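## Task

Take the pad of sticky notes off the desk and set it down on the counter. Every carton on the desk must stay off the floor. Release the pad and pull the robot away afterwards. The robot must not topple or be left leaning. The pad has to rest on the counter by itself at the end, not be propped up by the robot.

## Robot and tools

Robot: a LinearBot, an omnidirectional base with a column about 1.75 m high. A carriage rides 1.0 m along it (lift_m) and holds two identical six-joint arms with two-finger grippers plus a forward camera tilted about 20 degrees down (carriage_camera). Each wrist has a camera looking beyond the fingertips (left_wrist_camera, right_wrist_camera). Arm bases sit roughly 0.57 m + lift_m above the floor; carriage parts extend about 0.15 m below them. Reach from the shoulder is 0.78 m, but a hand gets only about 0.38 m below its arm base. A hand is about 0.16 m long, 0.1 m wide, 0.14 m when open. Parked arm joints 1-6: 0, 0.05, 0.05, 1.45, 0, 0; parked, the robot is about 0.95 m wide by 0.7 m long. The wheel motors are weak (2 N m), so they stop on contact at light pushes. Loose objects may occasionally get nudged by outside forces.

Frames: base frame sits on the floor under the base centre, x ahead, y to the left, z up. left_hand and right_hand report the point between each hand's finger pads in this frame; quat_wxyz rotates base axes into hand axes (hand z runs along the fingers, fingers open along hand y; (1,0,0,0) means pointing straight up with joints 1, 5, 6 at 0). These readings drift from truth, worse at long reach. base_odometry is in the frame the base had at scene start and counts wheel rotation, so slip looks like travel; heading is left-positive, -3.142 to 3.142.

execute_actions: argument actions is a list holding one action or none (empty list only reports state and images). An action may contain base, joints, or both; they start together. base holds exactly one relative move from where the base last reported itself: translate_m (metres, forward +, -2 to 2), strafe_m (metres, left +, -2 to 2) or rotate_rad (radians, counter-clockwise +, -6.3 to 6.3). joints is a single dictionary for both arms, keyed by joint name, each value an absolute target: lift_m 0 to 1 m; per arm (left_ or right_ prefix) joint1_rad -2.617 to 3.054 (yaw about vertical, 0 ahead, + left); joint2_rad 0 to 3.141 (shoulder: 0 upper arm back and level, 1.57 vertical, 3.14 forward level); joint3_rad 0 to 3.141 (elbow, 0 folded, 3.14 straight); joint4_rad -1.57 to 1.57 (wrist pitch, + lifts fingertips); joint5_rad -1.57 to 1.57 (wrist yaw, + swings fingertips right, opposite sense to joint 1); joint6_rad -2.094 to 2.094 (roll about the fingers, + clockwise viewed from the forearm); gripper_m 0 to 0.093 (pad gap, metres). Done tolerances: lift 0.004, joint1 0.02, joint2/3 0.055, joint4 0.04, joint5/6 0.02, gripper 0.004. An action runs at most 15 s. Joints or base you omit may keep driving toward earlier targets without being reported. Unknown keys or out-of-range numbers get the call rejected and nothing moves. cameras picks which images come back (list of names, ["all"] or omitted for all, [] for none); the pictures line lists their order. If a result reports a stop, later motion calls in that same reply are skipped.

wait: seconds 0 to 10; the robot keeps its last command and the result matches an empty action. zoom_image: camera name plus region [x0, y0, x1, y1] in pixels of that camera's newest full image, top-left origin, at most 504 by 504. finished_scene: scene number; ends the scene once the last command has been held, irreversible, and reports success. The next task arrives in its result. Ending a reply without any tool call ends everything.

Result lines: base_status and joint_status describe how each part of the last accepted action ended. done = reached (for the base, wheels turned the full amount, slip or not; a 1-2 mm move may fall short yet say done). off_target = stopped away from target, possibly still pushing; a gripper holding an object usually shows this. contact_stop or time_out = target dropped, holding where it stopped. joint command not followed (with a cause line) = a safety check refused that arm's joint targets, typically because links would come within millimetres of each other or of the other arm; grippers still act. Withheld joints read not_followed and may be retried on later actions. To recover, move only the blocked arm clear first, then the other in a separate action. on_its_own lists uncommanded behaviour; its held at value is a target, not a position. motor_effort gives percent of maximum per motor (+ toward larger joint values), bracket = peak in last action; readings carry fixed and random error. Rising lift effort means load; lift effort falling as the lift lowers means a hand is resting on something. drive_wheels larger at rest than after a free move means the base is still pressing. ARM HIT means an arm struck the robot hard. MOTOR HOT appears from 75 °C; OVER-TEMPERATURE FAULT at 90 °C halts that arm for 10 s (keys then say limit_stop_at_motor_heat; resend targets), and at 100 °C the arm goes limp and drops. Outstretched arms heat quickly even unloaded, and heat builds while you think.

Cautions: contact stops on base and lift come late or not at all, and the base may roll about 0.3 m after an arm touches something; arms and grippers never stop on contact and snap to target once freed. After a blocked drive, back off about 0.2 m along the way you came (or turn back), repeating if needed; a retry may itself stop falsely. The base can slide under a table edge until the column hits it; reversing into such an edge can tip the robot. Tipping is likeliest with a high carriage, extended arms, a carried load, pulling, or abrupt stops; about 1.5 kg in each of two forward-stretched hands can topple it, and only images show a lean. About 1 kg makes a level hand sag 10-17 cm and may be too much for a fully straight arm. Pad grip force is about 45-60 N. Never let the arms collide or press on each other. Avoid drops, slams, knocking cartons to the floor, and hard pushes; faster completion is better.

Each tool is called after "Call:" in YAML: its name, and indented under it one key for each argument.

## Session

Call:
execute_actions:
  actions: []

Scene clock: 0.00 s.
base_odometry: x=+0.000 y=+0.000 heading=+0.000 (m, m, rad; odometry frame)
base_status: not commanded
joint_positions: lift_m=+0.297 left_joint1_rad=-0.007 left_joint2_rad=+0.050 left_joint3_rad=+0.041 left_joint4_rad=+1.418 left_joint5_rad=-0.011 left_joint6_rad=+0.001 left_gripper_m=+0.094 right_joint1_rad=-0.027 right_joint2_rad=+0.031 right_joint3_rad=+0.031 right_joint4_rad=+1.432 right_joint5_rad=-0.012 right_joint6_rad=-0.041 right_gripper_m=+0.095
joint_status: not commanded
motor_effort: lift_m=+27 drive_wheels=-4 (%)
left_hand: x=+0.3237 y=+0.3191 z=+1.2787 quat_wxyz=(+0.997, -0.005, +0.081, -0.003) (m; base frame)
right_hand: x=+0.3174 y=-0.3164 z=+1.2769 quat_wxyz=(+0.997, -0.006, +0.069, -0.034) (m; base frame)
pictures: carriage_camera, left_wrist_camera, right_wrist_camera
Images, in order (width x height): carriage_camera 504x504, left_wrist_camera 504x504, right_wrist_camera 504x504.

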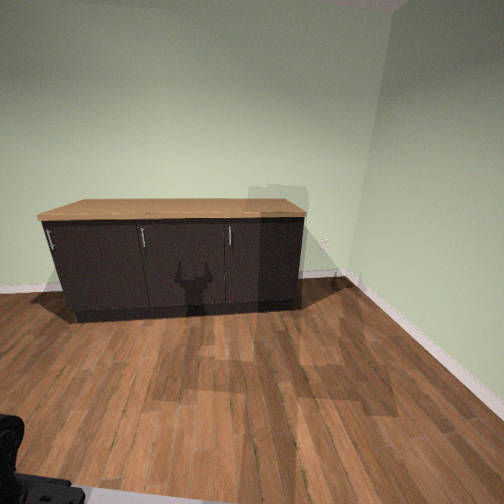

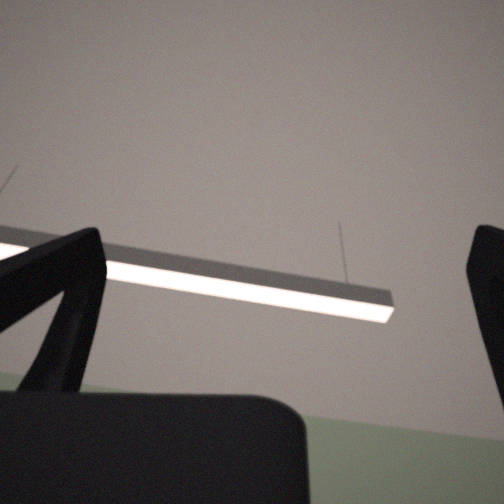

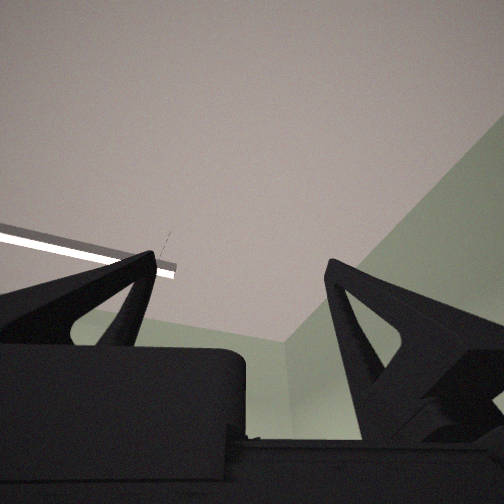

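Call:
execute_actions:
  actions:
    - {"base":{"rotate_rad":1.57}}
  cameras: ["carriage_camera"]

Call:
execute_actions:
  actions:
    - {"base":{"rotate_rad":1.57}}
  cameras: ["carriage_camera"]

Scene clock: 5.73 s.
base_odometry: x=+0.000 y=+0.000 heading=+1.568 (m, m, rad; odometry frame)
base_status: done
joint_positions: lift_m=+0.297 left_joint1_rad=-0.007 left_joint2_rad=+0.050 left_joint3_rad=+0.041 left_joint4_rad=+1.418 left_joint5_rad=-0.011 left_joint6_rad=+0.001 left_gripper_m=+0.094 right_joint1_rad=-0.027 right_joint2_rad=+0.031 right_joint3_rad=+0.031 right_joint4_rad=+1.432 right_joint5_rad=-0.012 right_joint6_rad=-0.041 right_gripper_m=+0.095
joint_status: not commanded
motor_effort: lift_m=+27(27) drive_wheels=+25(51) (%)
left_hand: x=+0.3237 y=+0.3191 z=+1.2787 quat_wxyz=(+0.997, -0.005, +0.081, -0.003) (m; base frame)
right_hand: x=+0.3174 y=-0.3164 z=+1.2769 quat_wxyz=(+0.997, -0.006, +0.069, -0.034) (m; base frame)
pictures: carriage_camera
Images, in order (width x height): carriage_camera 504x504.

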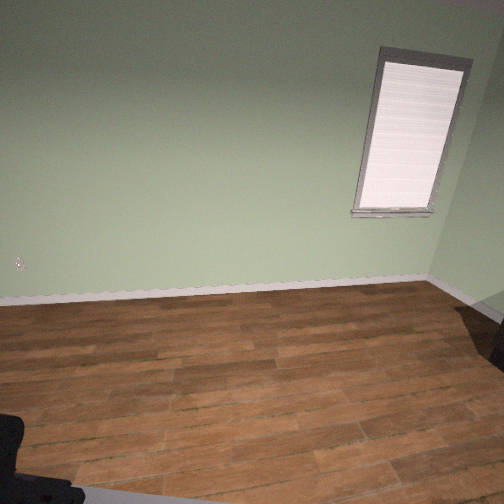

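Scene clock: 8.83 s.
base_odometry: x=+0.000 y=+0.000 heading=+3.135 (m, m, rad; odometry frame)
base_status: done
joint_positions: lift_m=+0.297 left_joint1_rad=-0.007 left_joint2_rad=+0.050 left_joint3_rad=+0.041 left_joint4_rad=+1.418 left_joint5_rad=-0.011 left_joint6_rad=+0.001 left_gripper_m=+0.095 right_joint1_rad=-0.027 right_joint2_rad=+0.031 right_joint3_rad=+0.031 right_joint4_rad=+1.432 right_joint5_rad=-0.012 right_joint6_rad=-0.041 right_gripper_m=+0.095
joint_status: not commanded
motor_effort: lift_m=+27(27) drive_wheels=+26(49) (%)
left_hand: x=+0.3239 y=+0.3191 z=+1.2787 quat_wxyz=(+0.997, -0.005, +0.081, -0.003) (m; base frame)
right_hand: x=+0.3174 y=-0.3164 z=+1.2769 quat_wxyz=(+0.997, -0.006, +0.069, -0.034) (m; base frame)
pictures: carriage_camera
Images, in order (width x height): carriage_camera 504x504.

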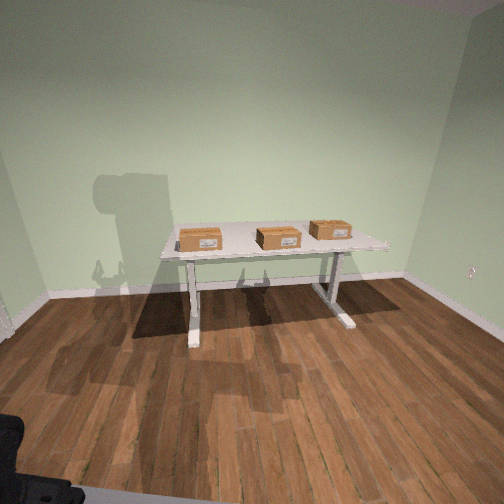

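Call:
execute_actions:
  actions:
    - {"base":{"translate_m":0.7},"joints":{"lift_m":0.7}}
  cameras: ["carriage_camera"]

Scene clock: 17.57 s.
base_odometry: x=-0.700 y=+0.003 heading=+3.137 (m, m, rad; odometry frame)
base_status: done
joint_positions: lift_m=+0.700 left_joint1_rad=-0.007 left_joint2_rad=+0.050 left_joint3_rad=+0.041 left_joint4_rad=+1.417 left_joint5_rad=-0.011 left_joint6_rad=+0.001 left_gripper_m=+0.095 right_joint1_rad=-0.027 right_joint2_rad=+0.031 right_joint3_rad=+0.031 right_joint4_rad=+1.433 right_joint5_rad=-0.012 right_joint6_rad=-0.041 right_gripper_m=+0.095
joint_status: all done
motor_effort: lift_m=+28(34) drive_wheels=-15(54) (%)
left_hand: x=+0.3240 y=+0.3190 z=+1.6815 quat_wxyz=(+0.997, -0.005, +0.081, -0.003) (m; base frame)
right_hand: x=+0.3172 y=-0.3164 z=+1.6797 quat_wxyz=(+0.997, -0.006, +0.069, -0.034) (m; base frame)
pictures: carriage_camera
Images, in order (width x height): carriage_camera 504x504.

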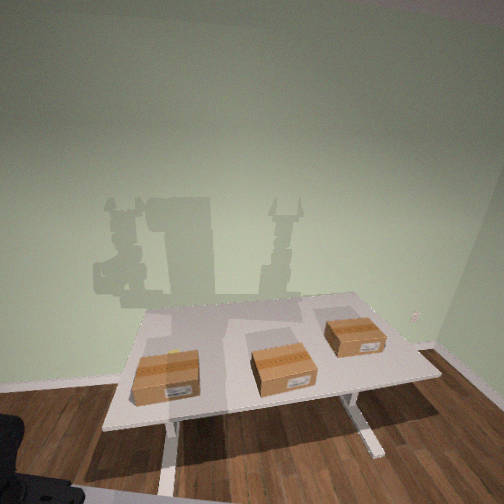

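Call:
execute_actions:
  actions:
    - {"base":{"translate_m":0.3},"joints":{"left_joint2_rad":2.0,"left_joint3_rad":1.7,"left_joint4_rad":-1.2}}
  cameras: ["carriage_camera","left_wrist_camera"]

Scene clock: 27.03 s.
base_odometry: x=-1.000 y=+0.003 heading=+3.139 (m, m, rad; odometry frame)
base_status: done
joint_positions: lift_m=+0.700 left_joint1_rad=-0.007 left_joint2_rad=+1.997 left_joint3_rad=+1.679 left_joint4_rad=-1.187 left_joint5_rad=-0.010 left_joint6_rad=+0.001 left_gripper_m=+0.095 right_joint1_rad=-0.027 right_joint2_rad=+0.031 right_joint3_rad=+0.031 right_joint4_rad=+1.433 right_joint5_rad=-0.012 right_joint6_rad=-0.041 right_gripper_m=+0.095
joint_status: all done
motor_effort: lift_m=+28(28) drive_wheels=-15(46) (%)
left_hand: x=+0.6792 y=+0.3164 z=+1.3434 quat_wxyz=(+0.033, +0.004, +0.999, +0.005) (m; base frame)
right_hand: x=+0.3172 y=-0.3164 z=+1.6797 quat_wxyz=(+0.997, -0.006, +0.069, -0.034) (m; base frame)
pictures: carriage_camera, left_wrist_camera
Images, in order (width x height): carriage_camera 504x504, left_wrist_camera 504x504.

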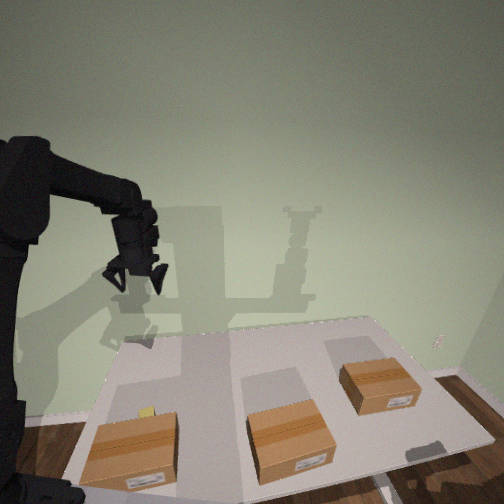

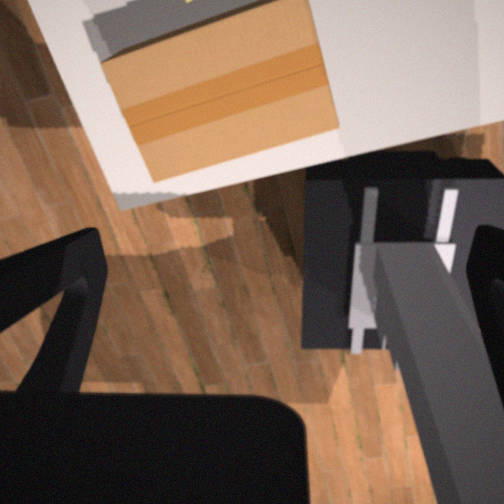

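Call:
execute_actions:
  actions:
    - {"base":{"rotate_rad":0.2},"joints":{"left_joint2_rad":2.5,"left_joint3_rad":2.0,"left_joint4_rad":-1.05}}
  cameras: []

Call:
execute_actions:
  actions:
    - {"base":{"translate_m":0.2}}
  cameras: ["carriage_camera","left_wrist_camera"]

Scene clock: 35.67 s.
base_odometry: x=-1.000 y=+0.003 heading=-2.946 (m, m, rad; odometry frame)
base_status: done
joint_positions: lift_m=+0.700 left_joint1_rad=-0.002 left_joint2_rad=+2.502 left_joint3_rad=+1.988 left_joint4_rad=-1.045 left_joint5_rad=-0.010 left_joint6_rad=+0.001 left_gripper_m=+0.095 right_joint1_rad=-0.027 right_joint2_rad=+0.031 right_joint3_rad=+0.031 right_joint4_rad=+1.432 right_joint5_rad=-0.012 right_joint6_rad=-0.041 right_gripper_m=+0.095
joint_status: all done
motor_effort: lift_m=+28(28) drive_wheels=+16(35) (%)
left_hand: x=+0.7598 y=+0.3183 z=+1.2113 quat_wxyz=(+0.006, +0.001, +1.000, +0.005) (m; base frame)
right_hand: x=+0.3175 y=-0.3164 z=+1.6797 quat_wxyz=(+0.997, -0.006, +0.069, -0.034) (m; base frame)
pictures: none
No camera images: the call's "cameras" was empty. Leave "cameras" out to get every camera's image.

Scene clock: 37.87 s.
base_odometry: x=-1.196 y=-0.036 heading=-2.944 (m, m, rad; odometry frame)
base_status: done
joint_positions: lift_m=+0.700 left_joint1_rad=-0.004 left_joint2_rad=+2.502 left_joint3_rad=+1.988 left_joint4_rad=-1.046 left_joint5_rad=-0.010 left_joint6_rad=+0.001 left_gripper_m=+0.095 right_joint1_rad=-0.027 right_joint2_rad=+0.031 right_joint3_rad=+0.031 right_joint4_rad=+1.433 right_joint5_rad=-0.012 right_joint6_rad=-0.041 right_gripper_m=+0.095
joint_status: not commanded
motor_effort: lift_m=+28(28) drive_wheels=-15(44) (%)
left_hand: x=+0.7596 y=+0.3174 z=+1.2113 quat_wxyz=(+0.005, +0.002, +1.000, +0.005) (m; base frame)
right_hand: x=+0.3172 y=-0.3164 z=+1.6797 quat_wxyz=(+0.997, -0.006, +0.069, -0.034) (m; base frame)
pictures: carriage_camera, left_wrist_camera
Images, in order (width x height): carriage_camera 504x504, left_wrist_camera 504x504.

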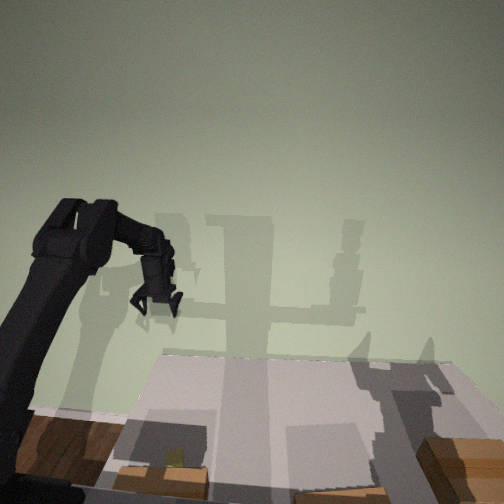

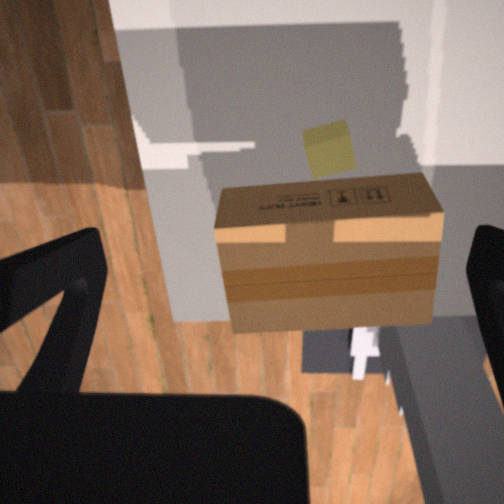

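Call:
execute_actions:
  actions:
    - {"joints":{"lift_m":0.47}}
  cameras: ["carriage_camera","left_wrist_camera"]

Scene clock: 42.50 s.
base_odometry: x=-1.196 y=-0.036 heading=-2.944 (m, m, rad; odometry frame)
base_status: not commanded
joint_positions: lift_m=+0.470 left_joint1_rad=-0.004 left_joint2_rad=+2.495 left_joint3_rad=+1.988 left_joint4_rad=-1.047 left_joint5_rad=-0.010 left_joint6_rad=+0.001 left_gripper_m=+0.095 right_joint1_rad=-0.027 right_joint2_rad=+0.031 right_joint3_rad=+0.031 right_joint4_rad=+1.433 right_joint5_rad=-0.012 right_joint6_rad=-0.041 right_gripper_m=+0.095
joint_status: all done
motor_effort: lift_m=+25(25) drive_wheels=-14(16) (%)
left_hand: x=+0.7604 y=+0.3174 z=+0.9849 quat_wxyz=(+0.008, +0.002, +1.000, +0.005) (m; base frame)
right_hand: x=+0.3172 y=-0.3164 z=+1.4500 quat_wxyz=(+0.997, -0.006, +0.069, -0.034) (m; base frame)
pictures: carriage_camera, left_wrist_camera
Images, in order (width x height): carriage_camera 504x504, left_wrist_camera 504x504.

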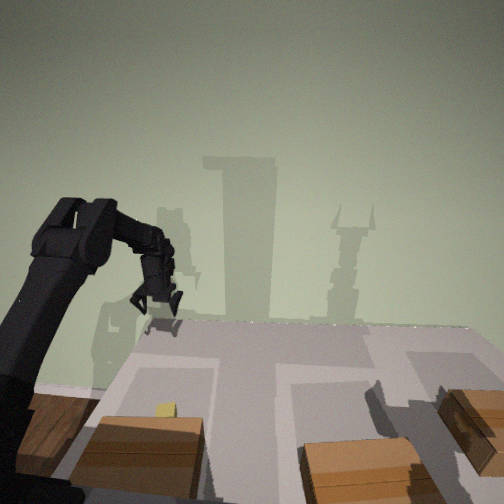

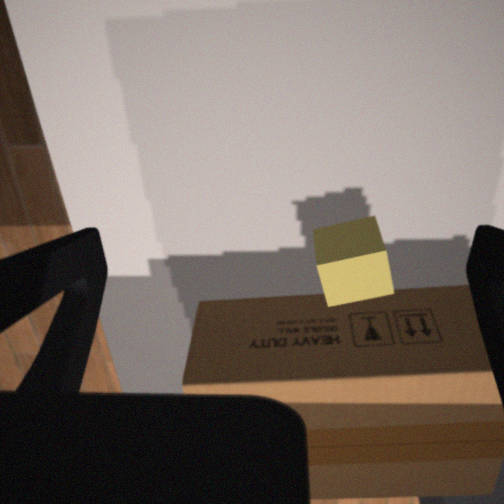

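Call:
execute_actions:
  actions:
    - {"base":{"translate_m":-0.1},"joints":{"lift_m":0.4}}
  cameras: []

Call:
execute_actions:
  actions:
    - {"base":{"strafe_m":-0.045}}
  cameras: ["carriage_camera","left_wrist_camera"]

Scene clock: 52.47 s.
base_odometry: x=-1.098 y=-0.016 heading=-2.945 (m, m, rad; odometry frame)
base_status: done
joint_positions: lift_m=+0.400 left_joint1_rad=-0.007 left_joint2_rad=+2.496 left_joint3_rad=+1.988 left_joint4_rad=-1.045 left_joint5_rad=-0.011 left_joint6_rad=+0.001 left_gripper_m=+0.095 right_joint1_rad=-0.027 right_joint2_rad=+0.031 right_joint3_rad=+0.031 right_joint4_rad=+1.430 right_joint5_rad=-0.012 right_joint6_rad=-0.041 right_gripper_m=+0.095
joint_status: all done
motor_effort: lift_m=+26(26) drive_wheels=-21(47) (%)
left_hand: x=+0.7609 y=+0.3162 z=+0.9144 quat_wxyz=(+0.009, +0.004, +1.000, +0.005) (m; base frame)
right_hand: x=+0.3178 y=-0.3164 z=+1.3799 quat_wxyz=(+0.997, -0.006, +0.070, -0.034) (m; base frame)
pictures: none
No camera images: the call's "cameras" was empty. Leave "cameras" out to get every camera's image.

Scene clock: 53.73 s.
base_odometry: x=-1.107 y=+0.027 heading=-2.944 (m, m, rad; odometry frame)
base_status: done
joint_positions: lift_m=+0.400 left_joint1_rad=-0.007 left_joint2_rad=+2.496 left_joint3_rad=+1.988 left_joint4_rad=-1.045 left_joint5_rad=-0.011 left_joint6_rad=+0.001 left_gripper_m=+0.095 right_joint1_rad=-0.027 right_joint2_rad=+0.031 right_joint3_rad=+0.031 right_joint4_rad=+1.431 right_joint5_rad=-0.012 right_joint6_rad=-0.041 right_gripper_m=+0.095
joint_status: not commanded
motor_effort: lift_m=+26(26) drive_wheels=+15(43) (%)
left_hand: x=+0.7608 y=+0.3160 z=+0.9144 quat_wxyz=(+0.009, +0.004, +1.000, +0.005) (m; base frame)
right_hand: x=+0.3177 y=-0.3164 z=+1.3799 quat_wxyz=(+0.997, -0.006, +0.070, -0.034) (m; base frame)
pictures: carriage_camera, left_wrist_camera
Images, in order (width x height): carriage_camera 504x504, left_wrist_camera 504x504.

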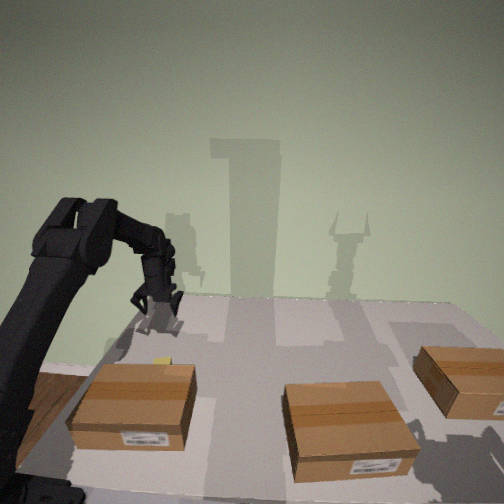

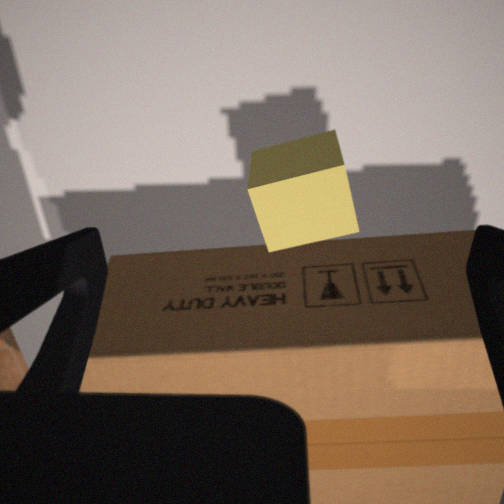

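Call:
execute_actions:
  actions:
    - {"base":{"translate_m":-0.03},"joints":{"lift_m":0.32,"left_joint6_rad":-0.2}}
  cameras: ["carriage_camera","left_wrist_camera"]

Scene clock: 58.13 s.
base_odometry: x=-1.078 y=+0.033 heading=-2.944 (m, m, rad; odometry frame)
base_status: done
joint_positions: lift_m=+0.320 left_joint1_rad=-0.007 left_joint2_rad=+2.494 left_joint3_rad=+1.988 left_joint4_rad=-1.048 left_joint5_rad=-0.011 left_joint6_rad=-0.194 left_gripper_m=+0.095 right_joint1_rad=-0.027 right_joint2_rad=+0.031 right_joint3_rad=+0.031 right_joint4_rad=+1.430 right_joint5_rad=-0.012 right_joint6_rad=-0.041 right_gripper_m=+0.095
joint_status: all done
motor_effort: lift_m=+25(26) drive_wheels=+4(25) (%)
left_hand: x=+0.7604 y=+0.3160 z=+0.8355 quat_wxyz=(+0.009, -0.094, +0.996, +0.004) (m; base frame)
right_hand: x=+0.3179 y=-0.3164 z=+1.2999 quat_wxyz=(+0.997, -0.007, +0.070, -0.034) (m; base frame)
pictures: carriage_camera, left_wrist_camera
Images, in order (width x height): carriage_camera 504x504, left_wrist_camera 504x504.

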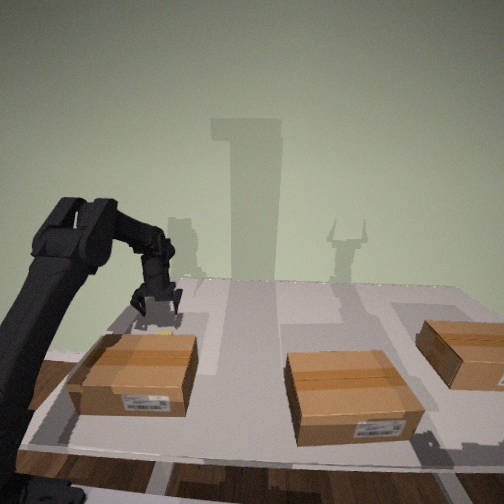

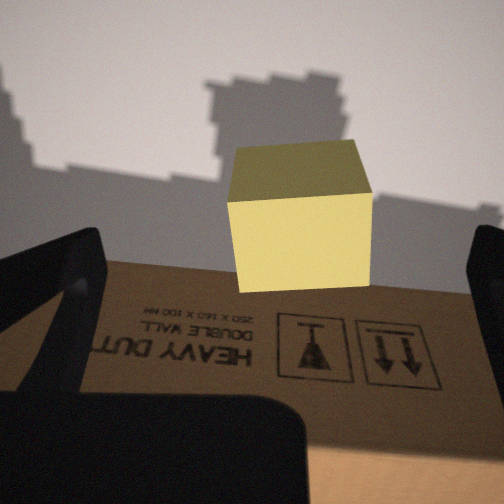

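Call:
execute_actions:
  actions:
    - {"base":{"translate_m":-0.015},"joints":{"lift_m":0.27}}
  cameras: ["carriage_camera","left_wrist_camera"]

Scene clock: 61.63 s.
base_odometry: x=-1.064 y=+0.037 heading=-2.945 (m, m, rad; odometry frame)
base_status: done
joint_positions: lift_m=+0.270 left_joint1_rad=-0.007 left_joint2_rad=+2.496 left_joint3_rad=+1.988 left_joint4_rad=-1.049 left_joint5_rad=-0.011 left_joint6_rad=-0.194 left_gripper_m=+0.095 right_joint1_rad=-0.027 right_joint2_rad=+0.031 right_joint3_rad=+0.031 right_joint4_rad=+1.430 right_joint5_rad=-0.012 right_joint6_rad=-0.041 right_gripper_m=+0.095
joint_status: all done
motor_effort: lift_m=+25(26) drive_wheels=-6(43) (%)
left_hand: x=+0.7597 y=+0.3160 z=+0.7842 quat_wxyz=(+0.007, -0.094, +0.996, +0.005) (m; base frame)
right_hand: x=+0.3180 y=-0.3164 z=+1.2499 quat_wxyz=(+0.997, -0.007, +0.070, -0.034) (m; base frame)
pictures: carriage_camera, left_wrist_camera
Images, in order (width x height): carriage_camera 504x504, left_wrist_camera 504x504.

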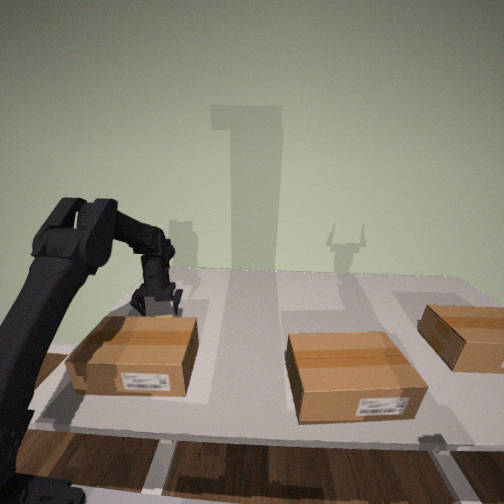

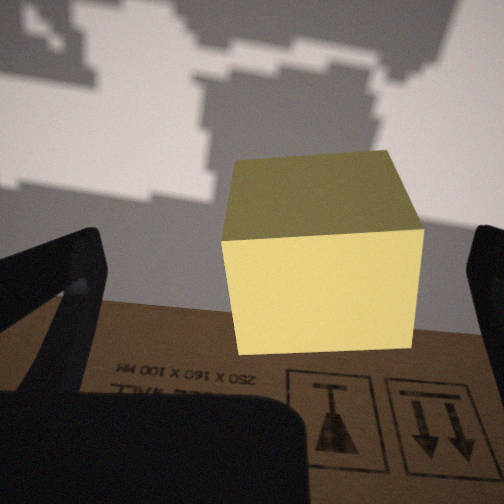

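Call:
execute_actions:
  actions:
    - {"base":{"strafe_m":-0.01},"joints":{"left_joint4_rad":-1.17}}
  cameras: []

Call:
execute_actions:
  actions:
    - {"joints":{"lift_m":0.24}}
  cameras: ["carriage_camera","left_wrist_camera"]

Scene clock: 67.10 s.
base_odometry: x=-1.065 y=+0.046 heading=-2.944 (m, m, rad; odometry frame)
base_status: done
joint_positions: lift_m=+0.270 left_joint1_rad=-0.010 left_joint2_rad=+2.496 left_joint3_rad=+1.988 left_joint4_rad=-1.160 left_joint5_rad=-0.011 left_joint6_rad=-0.194 left_gripper_m=+0.095 right_joint1_rad=-0.027 right_joint2_rad=+0.031 right_joint3_rad=+0.031 right_joint4_rad=+1.430 right_joint5_rad=-0.012 right_joint6_rad=-0.041 right_gripper_m=+0.095
joint_status: all done
motor_effort: lift_m=+25(25) drive_wheels=-7(25) (%)
left_hand: x=+0.7324 y=+0.3148 z=+0.7854 quat_wxyz=(-0.048, -0.092, +0.995, +0.010) (m; base frame)
right_hand: x=+0.3180 y=-0.3164 z=+1.2499 quat_wxyz=(+0.997, -0.007, +0.070, -0.034) (m; base frame)
pictures: none
No camera images: the call's "cameras" was empty. Leave "cameras" out to get every camera's image.

Scene clock: 67.73 s.
base_odometry: x=-1.065 y=+0.046 heading=-2.944 (m, m, rad; odometry frame)
base_status: not commanded
joint_positions: lift_m=+0.240 left_joint1_rad=-0.010 left_joint2_rad=+2.495 left_joint3_rad=+1.988 left_joint4_rad=-1.164 left_joint5_rad=-0.011 left_joint6_rad=-0.194 left_gripper_m=+0.095 right_joint1_rad=-0.027 right_joint2_rad=+0.031 right_joint3_rad=+0.031 right_joint4_rad=+1.430 right_joint5_rad=-0.012 right_joint6_rad=-0.041 right_gripper_m=+0.095
joint_status: all done
motor_effort: lift_m=+25(25) drive_wheels=-8(6) (%)
left_hand: x=+0.7317 y=+0.3148 z=+0.7560 quat_wxyz=(-0.050, -0.092, +0.994, +0.010) (m; base frame)
right_hand: x=+0.3180 y=-0.3164 z=+1.2199 quat_wxyz=(+0.997, -0.007, +0.070, -0.034) (m; base frame)
pictures: carriage_camera, left_wrist_camera
Images, in order (width x height): carriage_camera 504x504, left_wrist_camera 504x504.

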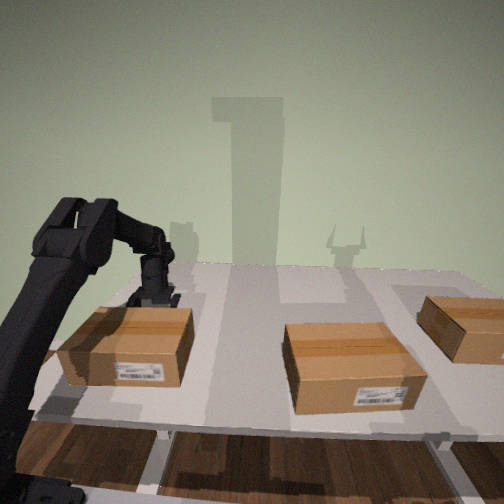

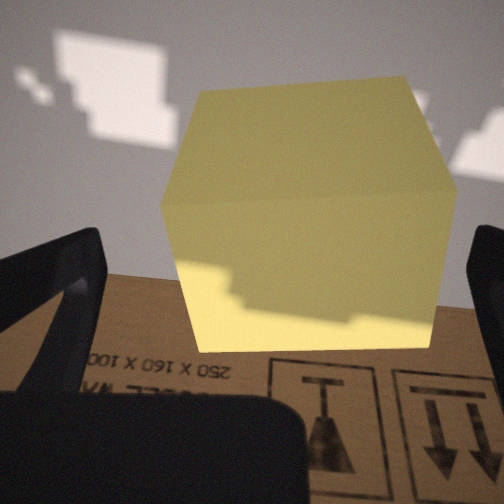

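Call:
execute_actions:
  actions:
    - {"joints":{"lift_m":0.225}}
  cameras: []

Call:
execute_actions:
  actions:
    - {"joints":{"left_gripper_m":0.03}}
  cameras: ["left_wrist_camera"]

Call:
execute_actions:
  actions:
    - {"joints":{"lift_m":0.5}}
  cameras: ["carriage_camera","left_wrist_camera"]

Scene clock: 72.53 s.
base_odometry: x=-1.065 y=+0.046 heading=-2.944 (m, m, rad; odometry frame)
base_status: not commanded
joint_positions: lift_m=+0.225 left_joint1_rad=-0.010 left_joint2_rad=+2.495 left_joint3_rad=+1.988 left_joint4_rad=-1.166 left_joint5_rad=-0.011 left_joint6_rad=-0.194 left_gripper_m=+0.095 right_joint1_rad=-0.027 right_joint2_rad=+0.031 right_joint3_rad=+0.031 right_joint4_rad=+1.430 right_joint5_rad=-0.012 right_joint6_rad=-0.041 right_gripper_m=+0.095
joint_status: all done
motor_effort: lift_m=+25(26) drive_wheels=-7(8) (%)
left_hand: x=+0.7313 y=+0.3148 z=+0.7410 quat_wxyz=(-0.050, -0.092, +0.994, +0.011) (m; base frame)
right_hand: x=+0.3180 y=-0.3164 z=+1.2049 quat_wxyz=(+0.997, -0.007, +0.070, -0.034) (m; base frame)
pictures: none
No camera images: the call's "cameras" was empty. Leave "cameras" out to get every camera's image.

Scene clock: 73.17 s.
base_odometry: x=-1.065 y=+0.046 heading=-2.944 (m, m, rad; odometry frame)
base_status: not commanded
joint_positions: lift_m=+0.225 left_joint1_rad=-0.010 left_joint2_rad=+2.495 left_joint3_rad=+1.988 left_joint4_rad=-1.166 left_joint5_rad=-0.010 left_joint6_rad=-0.194 left_gripper_m=+0.051 right_joint1_rad=-0.027 right_joint2_rad=+0.031 right_joint3_rad=+0.031 right_joint4_rad=+1.430 right_joint5_rad=-0.012 right_joint6_rad=-0.041 right_gripper_m=+0.095
joint_status: left_gripper_m off_target (ended at +0.051, target +0.030)
motor_effort: lift_m=+25(25) drive_wheels=-8(5) (%)
left_hand: x=+0.7313 y=+0.3147 z=+0.7410 quat_wxyz=(-0.050, -0.092, +0.994, +0.010) (m; base frame)
right_hand: x=+0.3180 y=-0.3164 z=+1.2049 quat_wxyz=(+0.997, -0.007, +0.070, -0.034) (m; base frame)
pictures: left_wrist_camera
Images, in order (width x height): left_wrist_camera 504x504.

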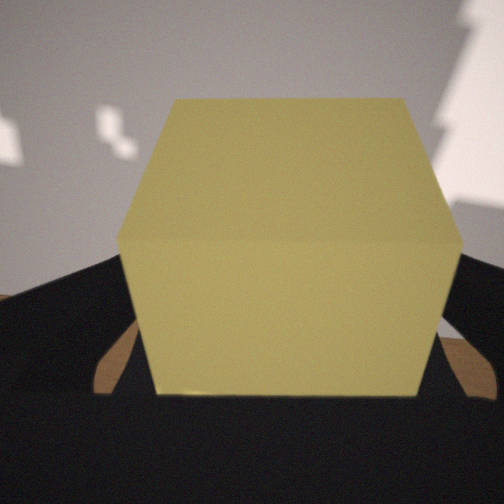

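Scene clock: 74.80 s.
base_odometry: x=-1.065 y=+0.046 heading=-2.944 (m, m, rad; odometry frame)
base_status: not commanded
joint_positions: lift_m=+0.500 left_joint1_rad=-0.010 left_joint2_rad=+2.490 left_joint3_rad=+1.988 left_joint4_rad=-1.167 left_joint5_rad=-0.010 left_joint6_rad=-0.194 left_gripper_m=+0.051 right_joint1_rad=-0.027 right_joint2_rad=+0.031 right_joint3_rad=+0.031 right_joint4_rad=+1.430 right_joint5_rad=-0.012 right_joint6_rad=-0.041 right_gripper_m=+0.095
joint_status: all done
motor_effort: lift_m=+29(35) drive_wheels=-5(6) (%)
left_hand: x=+0.7318 y=+0.3146 z=+1.0180 quat_wxyz=(-0.048, -0.092, +0.995, +0.010) (m; base frame)
right_hand: x=+0.3180 y=-0.3164 z=+1.4796 quat_wxyz=(+0.997, -0.007, +0.070, -0.034) (m; base frame)
pictures: carriage_camera, left_wrist_camera
Images, in order (width x height): carriage_camera 504x504, left_wrist_camera 504x504.

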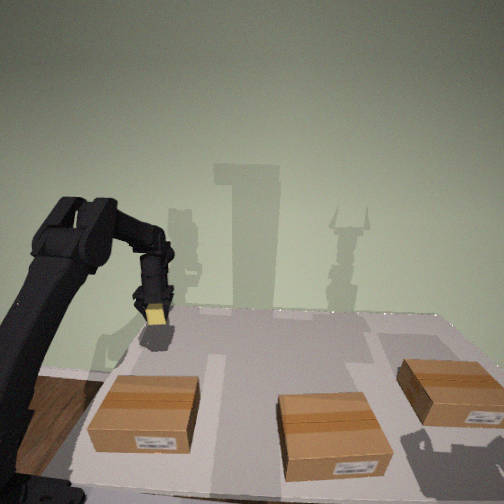

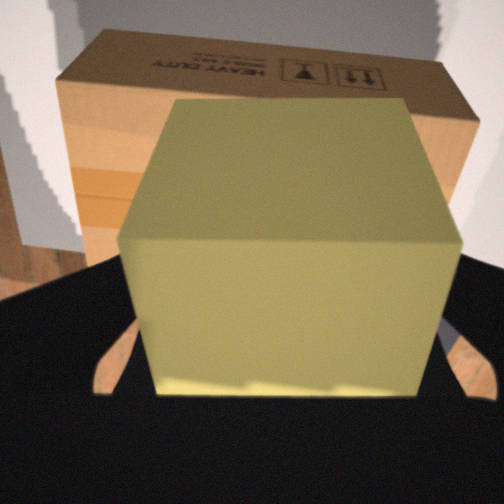

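Call:
execute_actions:
  actions:
    - {"base":{"translate_m":-1.5},"joints":{"left_joint2_rad":1.7,"left_joint3_rad":1.2}}
  cameras: []

Call:
execute_actions:
  actions:
    - {"base":{"rotate_rad":3.14}}
  cameras: ["carriage_camera","left_wrist_camera"]

Scene clock: 84.77 s.
base_odometry: x=+0.406 y=+0.340 heading=-2.945 (m, m, rad; odometry frame)
base_status: done
joint_positions: lift_m=+0.500 left_joint1_rad=-0.009 left_joint2_rad=+1.710 left_joint3_rad=+1.219 left_joint4_rad=-1.165 left_joint5_rad=-0.010 left_joint6_rad=-0.194 left_gripper_m=+0.051 right_joint1_rad=-0.027 right_joint2_rad=+0.031 right_joint3_rad=+0.031 right_joint4_rad=+1.430 right_joint5_rad=-0.012 right_joint6_rad=-0.041 right_gripper_m=+0.095
joint_status: all done
motor_effort: lift_m=+29(29) drive_wheels=-7(43) (%)
left_hand: x=+0.5624 y=+0.3167 z=+1.1217 quat_wxyz=(-0.042, -0.092, +0.995, +0.009) (m; base frame)
right_hand: x=+0.3180 y=-0.3164 z=+1.4796 quat_wxyz=(+0.997, -0.007, +0.070, -0.034) (m; base frame)
pictures: none
No camera images: the call's "cameras" was empty. Leave "cameras" out to get every camera's image.

Scene clock: 89.03 s.
base_odometry: x=+0.405 y=+0.340 heading=+0.193 (m, m, rad; odometry frame)
base_status: done
joint_positions: lift_m=+0.500 left_joint1_rad=-0.002 left_joint2_rad=+1.710 left_joint3_rad=+1.219 left_joint4_rad=-1.159 left_joint5_rad=-0.013 left_joint6_rad=-0.194 left_gripper_m=+0.051 right_joint1_rad=-0.027 right_joint2_rad=+0.031 right_joint3_rad=+0.031 right_joint4_rad=+1.428 right_joint5_rad=-0.012 right_joint6_rad=-0.041 right_gripper_m=+0.095
joint_status: not commanded
motor_effort: lift_m=+29(29) drive_wheels=+25(60) (%)
left_hand: x=+0.5638 y=+0.3192 z=+1.1216 quat_wxyz=(-0.039, -0.096, +0.995, +0.011) (m; base frame)
right_hand: x=+0.3183 y=-0.3164 z=+1.4795 quat_wxyz=(+0.997, -0.007, +0.071, -0.034) (m; base frame)
pictures: carriage_camera, left_wrist_camera
Images, in order (width x height): carriage_camera 504x504, left_wrist_camera 504x504.

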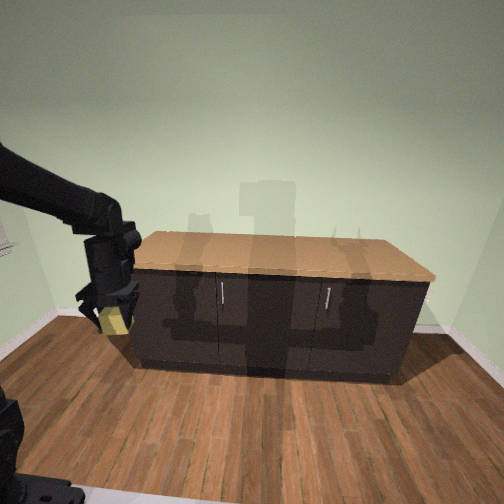

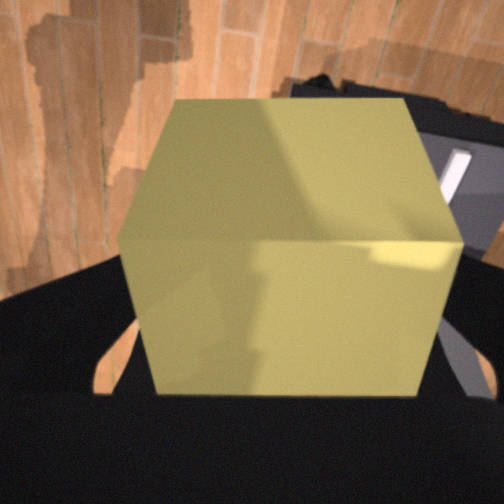

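Call:
execute_actions:
  actions:
    - {"base":{"translate_m":0.95},"joints":{"lift_m":0.55,"left_joint2_rad":2.5,"left_joint3_rad":2.0}}
  cameras: ["carriage_camera","left_wrist_camera"]

Scene clock: 96.90 s.
base_odometry: x=+1.337 y=+0.524 heading=+0.195 (m, m, rad; odometry frame)
base_status: done
joint_positions: lift_m=+0.550 left_joint1_rad=-0.004 left_joint2_rad=+2.493 left_joint3_rad=+1.982 left_joint4_rad=-1.168 left_joint5_rad=-0.013 left_joint6_rad=-0.195 left_gripper_m=+0.051 right_joint1_rad=-0.027 right_joint2_rad=+0.031 right_joint3_rad=+0.031 right_joint4_rad=+1.430 right_joint5_rad=-0.012 right_joint6_rad=-0.041 right_gripper_m=+0.095
joint_status: all done
motor_effort: lift_m=+29(35) drive_wheels=-16(55) (%)
left_hand: x=+0.7291 y=+0.3181 z=+1.0654 quat_wxyz=(-0.053, -0.095, +0.994, +0.012) (m; base frame)
right_hand: x=+0.3179 y=-0.3164 z=+1.5296 quat_wxyz=(+0.997, -0.007, +0.070, -0.034) (m; base frame)
pictures: carriage_camera, left_wrist_camera
Images, in order (width x height): carriage_camera 504x504, left_wrist_camera 504x504.

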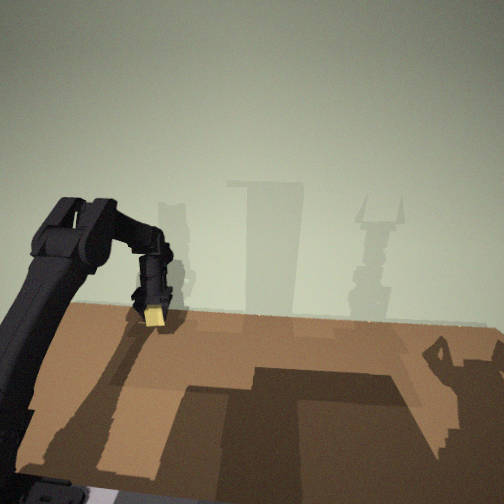

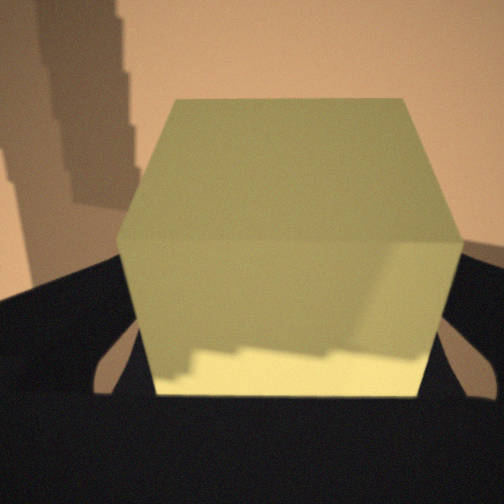

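Call:
execute_actions:
  actions:
    - {"base":{"translate_m":-0.12},"joints":{"lift_m":0.5}}
  cameras: []

Call:
execute_actions:
  actions:
    - {"joints":{"lift_m":0.44}}
  cameras: ["carriage_camera"]

Scene clock: 101.50 s.
base_odometry: x=+1.220 y=+0.501 heading=+0.195 (m, m, rad; odometry frame)
base_status: done
joint_positions: lift_m=+0.500 left_joint1_rad=-0.006 left_joint2_rad=+2.502 left_joint3_rad=+1.989 left_joint4_rad=-1.166 left_joint5_rad=-0.012 left_joint6_rad=-0.195 left_gripper_m=+0.051 right_joint1_rad=-0.027 right_joint2_rad=+0.031 right_joint3_rad=+0.031 right_joint4_rad=+1.428 right_joint5_rad=-0.012 right_joint6_rad=-0.041 right_gripper_m=+0.095
joint_status: all done
motor_effort: lift_m=+25(27) drive_wheels=-11(45) (%)
left_hand: x=+0.7305 y=+0.3168 z=+1.0133 quat_wxyz=(-0.053, -0.094, +0.994, +0.012) (m; base frame)
right_hand: x=+0.3183 y=-0.3164 z=+1.4798 quat_wxyz=(+0.997, -0.007, +0.071, -0.034) (m; base frame)
pictures: none
No camera images: the call's "cameras" was empty. Leave "cameras" out to get every camera's image.

Scene clock: 102.27 s.
base_odometry: x=+1.220 y=+0.501 heading=+0.195 (m, m, rad; odometry frame)
base_status: not commanded
joint_positions: lift_m=+0.440 left_joint1_rad=-0.006 left_joint2_rad=+2.502 left_joint3_rad=+1.989 left_joint4_rad=-1.168 left_joint5_rad=-0.012 left_joint6_rad=-0.195 left_gripper_m=+0.051 right_joint1_rad=-0.027 right_joint2_rad=+0.031 right_joint3_rad=+0.031 right_joint4_rad=+1.428 right_joint5_rad=-0.012 right_joint6_rad=-0.041 right_gripper_m=+0.095
joint_status: all done
motor_effort: lift_m=+26(25) drive_wheels=-13(14) (%)
left_hand: x=+0.7302 y=+0.3168 z=+0.9533 quat_wxyz=(-0.054, -0.094, +0.994, +0.012) (m; base frame)
right_hand: x=+0.3183 y=-0.3164 z=+1.4198 quat_wxyz=(+0.997, -0.007, +0.071, -0.034) (m; base frame)
pictures: carriage_camera
Images, in order (width x height): carriage_camera 504x504.

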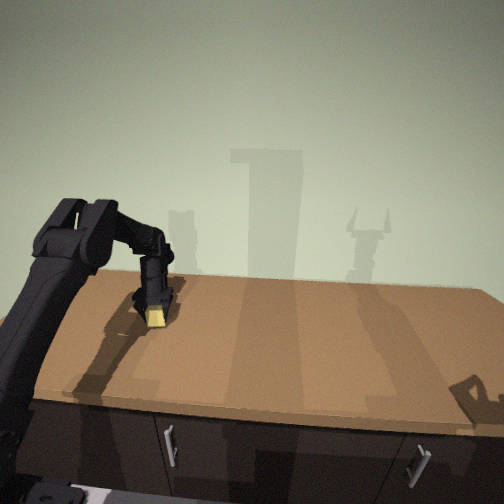

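Call:
execute_actions:
  actions:
    - {"joints":{"lift_m":0.42}}
  cameras: []

Call:
execute_actions:
  actions:
    - {"joints":{"lift_m":0.40}}
  cameras: ["carriage_camera","left_wrist_camera"]

Scene clock: 105.13 s.
base_odometry: x=+1.220 y=+0.501 heading=+0.195 (m, m, rad; odometry frame)
base_status: not commanded
joint_positions: lift_m=+0.420 left_joint1_rad=-0.006 left_joint2_rad=+2.500 left_joint3_rad=+1.989 left_joint4_rad=-1.168 left_joint5_rad=-0.012 left_joint6_rad=-0.195 left_gripper_m=+0.051 right_joint1_rad=-0.027 right_joint2_rad=+0.031 right_joint3_rad=+0.031 right_joint4_rad=+1.428 right_joint5_rad=-0.012 right_joint6_rad=-0.041 right_gripper_m=+0.095
joint_status: all done
motor_effort: lift_m=+25(27) drive_wheels=-13(14) (%)
left_hand: x=+0.7305 y=+0.3168 z=+0.9342 quat_wxyz=(-0.053, -0.094, +0.994, +0.012) (m; base frame)
right_hand: x=+0.3183 y=-0.3164 z=+1.3998 quat_wxyz=(+0.997, -0.007, +0.071, -0.034) (m; base frame)
pictures: none
No camera images: the call's "cameras" was empty. Leave "cameras" out to get every camera's image.

Scene clock: 105.70 s.
base_odometry: x=+1.220 y=+0.501 heading=+0.195 (m, m, rad; odometry frame)
base_status: not commanded
joint_positions: lift_m=+0.400 left_joint1_rad=-0.006 left_joint2_rad=+2.470 left_joint3_rad=+1.998 left_joint4_rad=-1.188 left_joint5_rad=-0.012 left_joint6_rad=-0.195 left_gripper_m=+0.051 right_joint1_rad=-0.027 right_joint2_rad=+0.031 right_joint3_rad=+0.031 right_joint4_rad=+1.428 right_joint5_rad=-0.012 right_joint6_rad=-0.041 right_gripper_m=+0.095
joint_status: all done
motor_effort: lift_m=+23(25) drive_wheels=-11(14) (%)
left_hand: x=+0.7327 y=+0.3168 z=+0.9300 quat_wxyz=(-0.044, -0.094, +0.995, +0.011) (m; base frame)
right_hand: x=+0.3183 y=-0.3164 z=+1.3800 quat_wxyz=(+0.997, -0.007, +0.071, -0.034) (m; base frame)
pictures: carriage_camera, left_wrist_camera
Images, in order (width x height): carriage_camera 504x504, left_wrist_camera 504x504.

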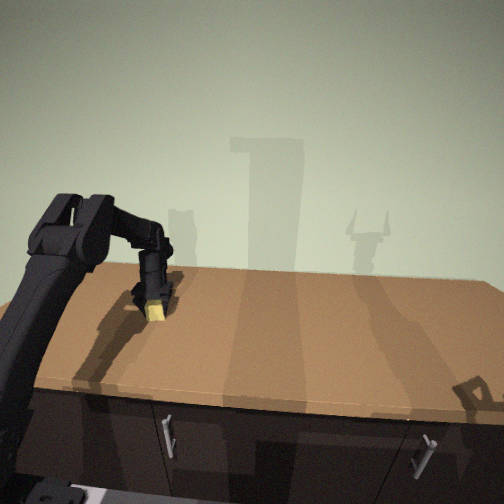

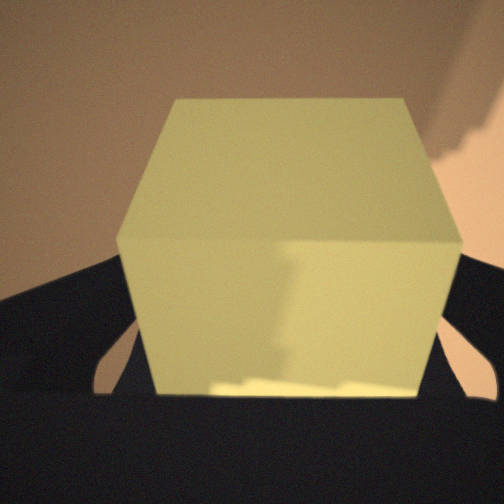

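Call:
execute_actions:
  actions:
    - {"joints":{"lift_m":0.413,"left_gripper_m":0.093}}
  cameras: []

Call:
execute_actions:
  actions:
    - {"joints":{"lift_m":0.52}}
  cameras: []

Call:
execute_actions:
  actions:
    - {"base":{"translate_m":-0.2},"joints":{"left_joint2_rad":1.6,"left_joint3_rad":1.1}}
  cameras: ["carriage_camera"]

Call:
finished_scene:
  scene: 1

Scene clock: 111.87 s.
base_odometry: x=+1.220 y=+0.501 heading=+0.195 (m, m, rad; odometry frame)
base_status: not commanded
joint_positions: lift_m=+0.413 left_joint1_rad=-0.006 left_joint2_rad=+2.483 left_joint3_rad=+1.998 left_joint4_rad=-1.179 left_joint5_rad=-0.012 left_joint6_rad=-0.195 left_gripper_m=+0.093 right_joint1_rad=-0.027 right_joint2_rad=+0.031 right_joint3_rad=+0.031 right_joint4_rad=+1.428 right_joint5_rad=-0.012 right_joint6_rad=-0.041 right_gripper_m=+0.095
joint_status: all done
motor_effort: lift_m=+29(34) drive_wheels=-13(14) (%)
left_hand: x=+0.7330 y=+0.3168 z=+0.9365 quat_wxyz=(-0.046, -0.094, +0.994, +0.011) (m; base frame)
right_hand: x=+0.3183 y=-0.3164 z=+1.3925 quat_wxyz=(+0.997, -0.007, +0.071, -0.034) (m; base frame)
pictures: none
No camera images: the call's "cameras" was empty. Leave "cameras" out to get every camera's image.

Scene clock: 112.83 s.
base_odometry: x=+1.220 y=+0.501 heading=+0.195 (m, m, rad; odometry frame)
base_status: not commanded
joint_positions: lift_m=+0.520 left_joint1_rad=-0.006 left_joint2_rad=+2.486 left_joint3_rad=+1.998 left_joint4_rad=-1.172 left_joint5_rad=-0.012 left_joint6_rad=-0.195 left_gripper_m=+0.093 right_joint1_rad=-0.027 right_joint2_rad=+0.031 right_joint3_rad=+0.031 right_joint4_rad=+1.428 right_joint5_rad=-0.012 right_joint6_rad=-0.041 right_gripper_m=+0.095
joint_status: all done
motor_effort: lift_m=+29(36) drive_wheels=-13(12) (%)
left_hand: x=+0.7342 y=+0.3168 z=+1.0422 quat_wxyz=(-0.044, -0.094, +0.995, +0.011) (m; base frame)
right_hand: x=+0.3183 y=-0.3164 z=+1.4995 quat_wxyz=(+0.997, -0.007, +0.071, -0.034) (m; base frame)
pictures: none
No camera images: the call's "cameras" was empty. Leave "cameras" out to get every camera's image.

Scene clock: 115.03 s.
base_odometry: x=+1.024 y=+0.462 heading=+0.196 (m, m, rad; odometry frame)
base_status: done
joint_positions: lift_m=+0.520 left_joint1_rad=-0.006 left_joint2_rad=+1.601 left_joint3_rad=+1.118 left_joint4_rad=-1.174 left_joint5_rad=-0.012 left_joint6_rad=-0.195 left_gripper_m=+0.093 right_joint1_rad=-0.027 right_joint2_rad=+0.031 right_joint3_rad=+0.031 right_joint4_rad=+1.428 right_joint5_rad=-0.012 right_joint6_rad=-0.041 right_gripper_m=+0.095
joint_status: all done
motor_effort: lift_m=+29(29) drive_wheels=-13(39) (%)
left_hand: x=+0.5342 y=+0.3180 z=+1.1463 quat_wxyz=(-0.042, -0.094, +0.995, +0.010) (m; base frame)
right_hand: x=+0.3183 y=-0.3164 z=+1.4995 quat_wxyz=(+0.997, -0.007, +0.071, -0.034) (m; base frame)
pictures: carriage_camera
Images, in order (width x height): carriage_camera 504x504.

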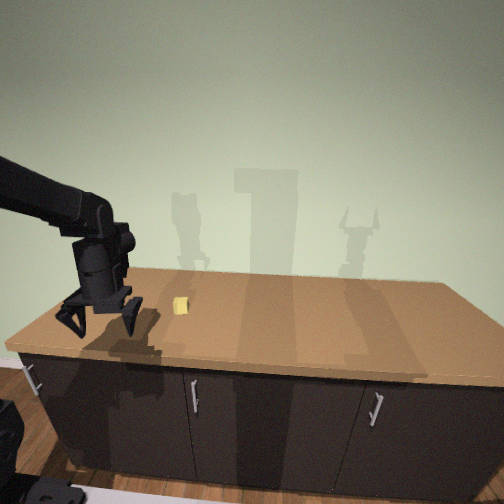

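The scene is finished: the task was done.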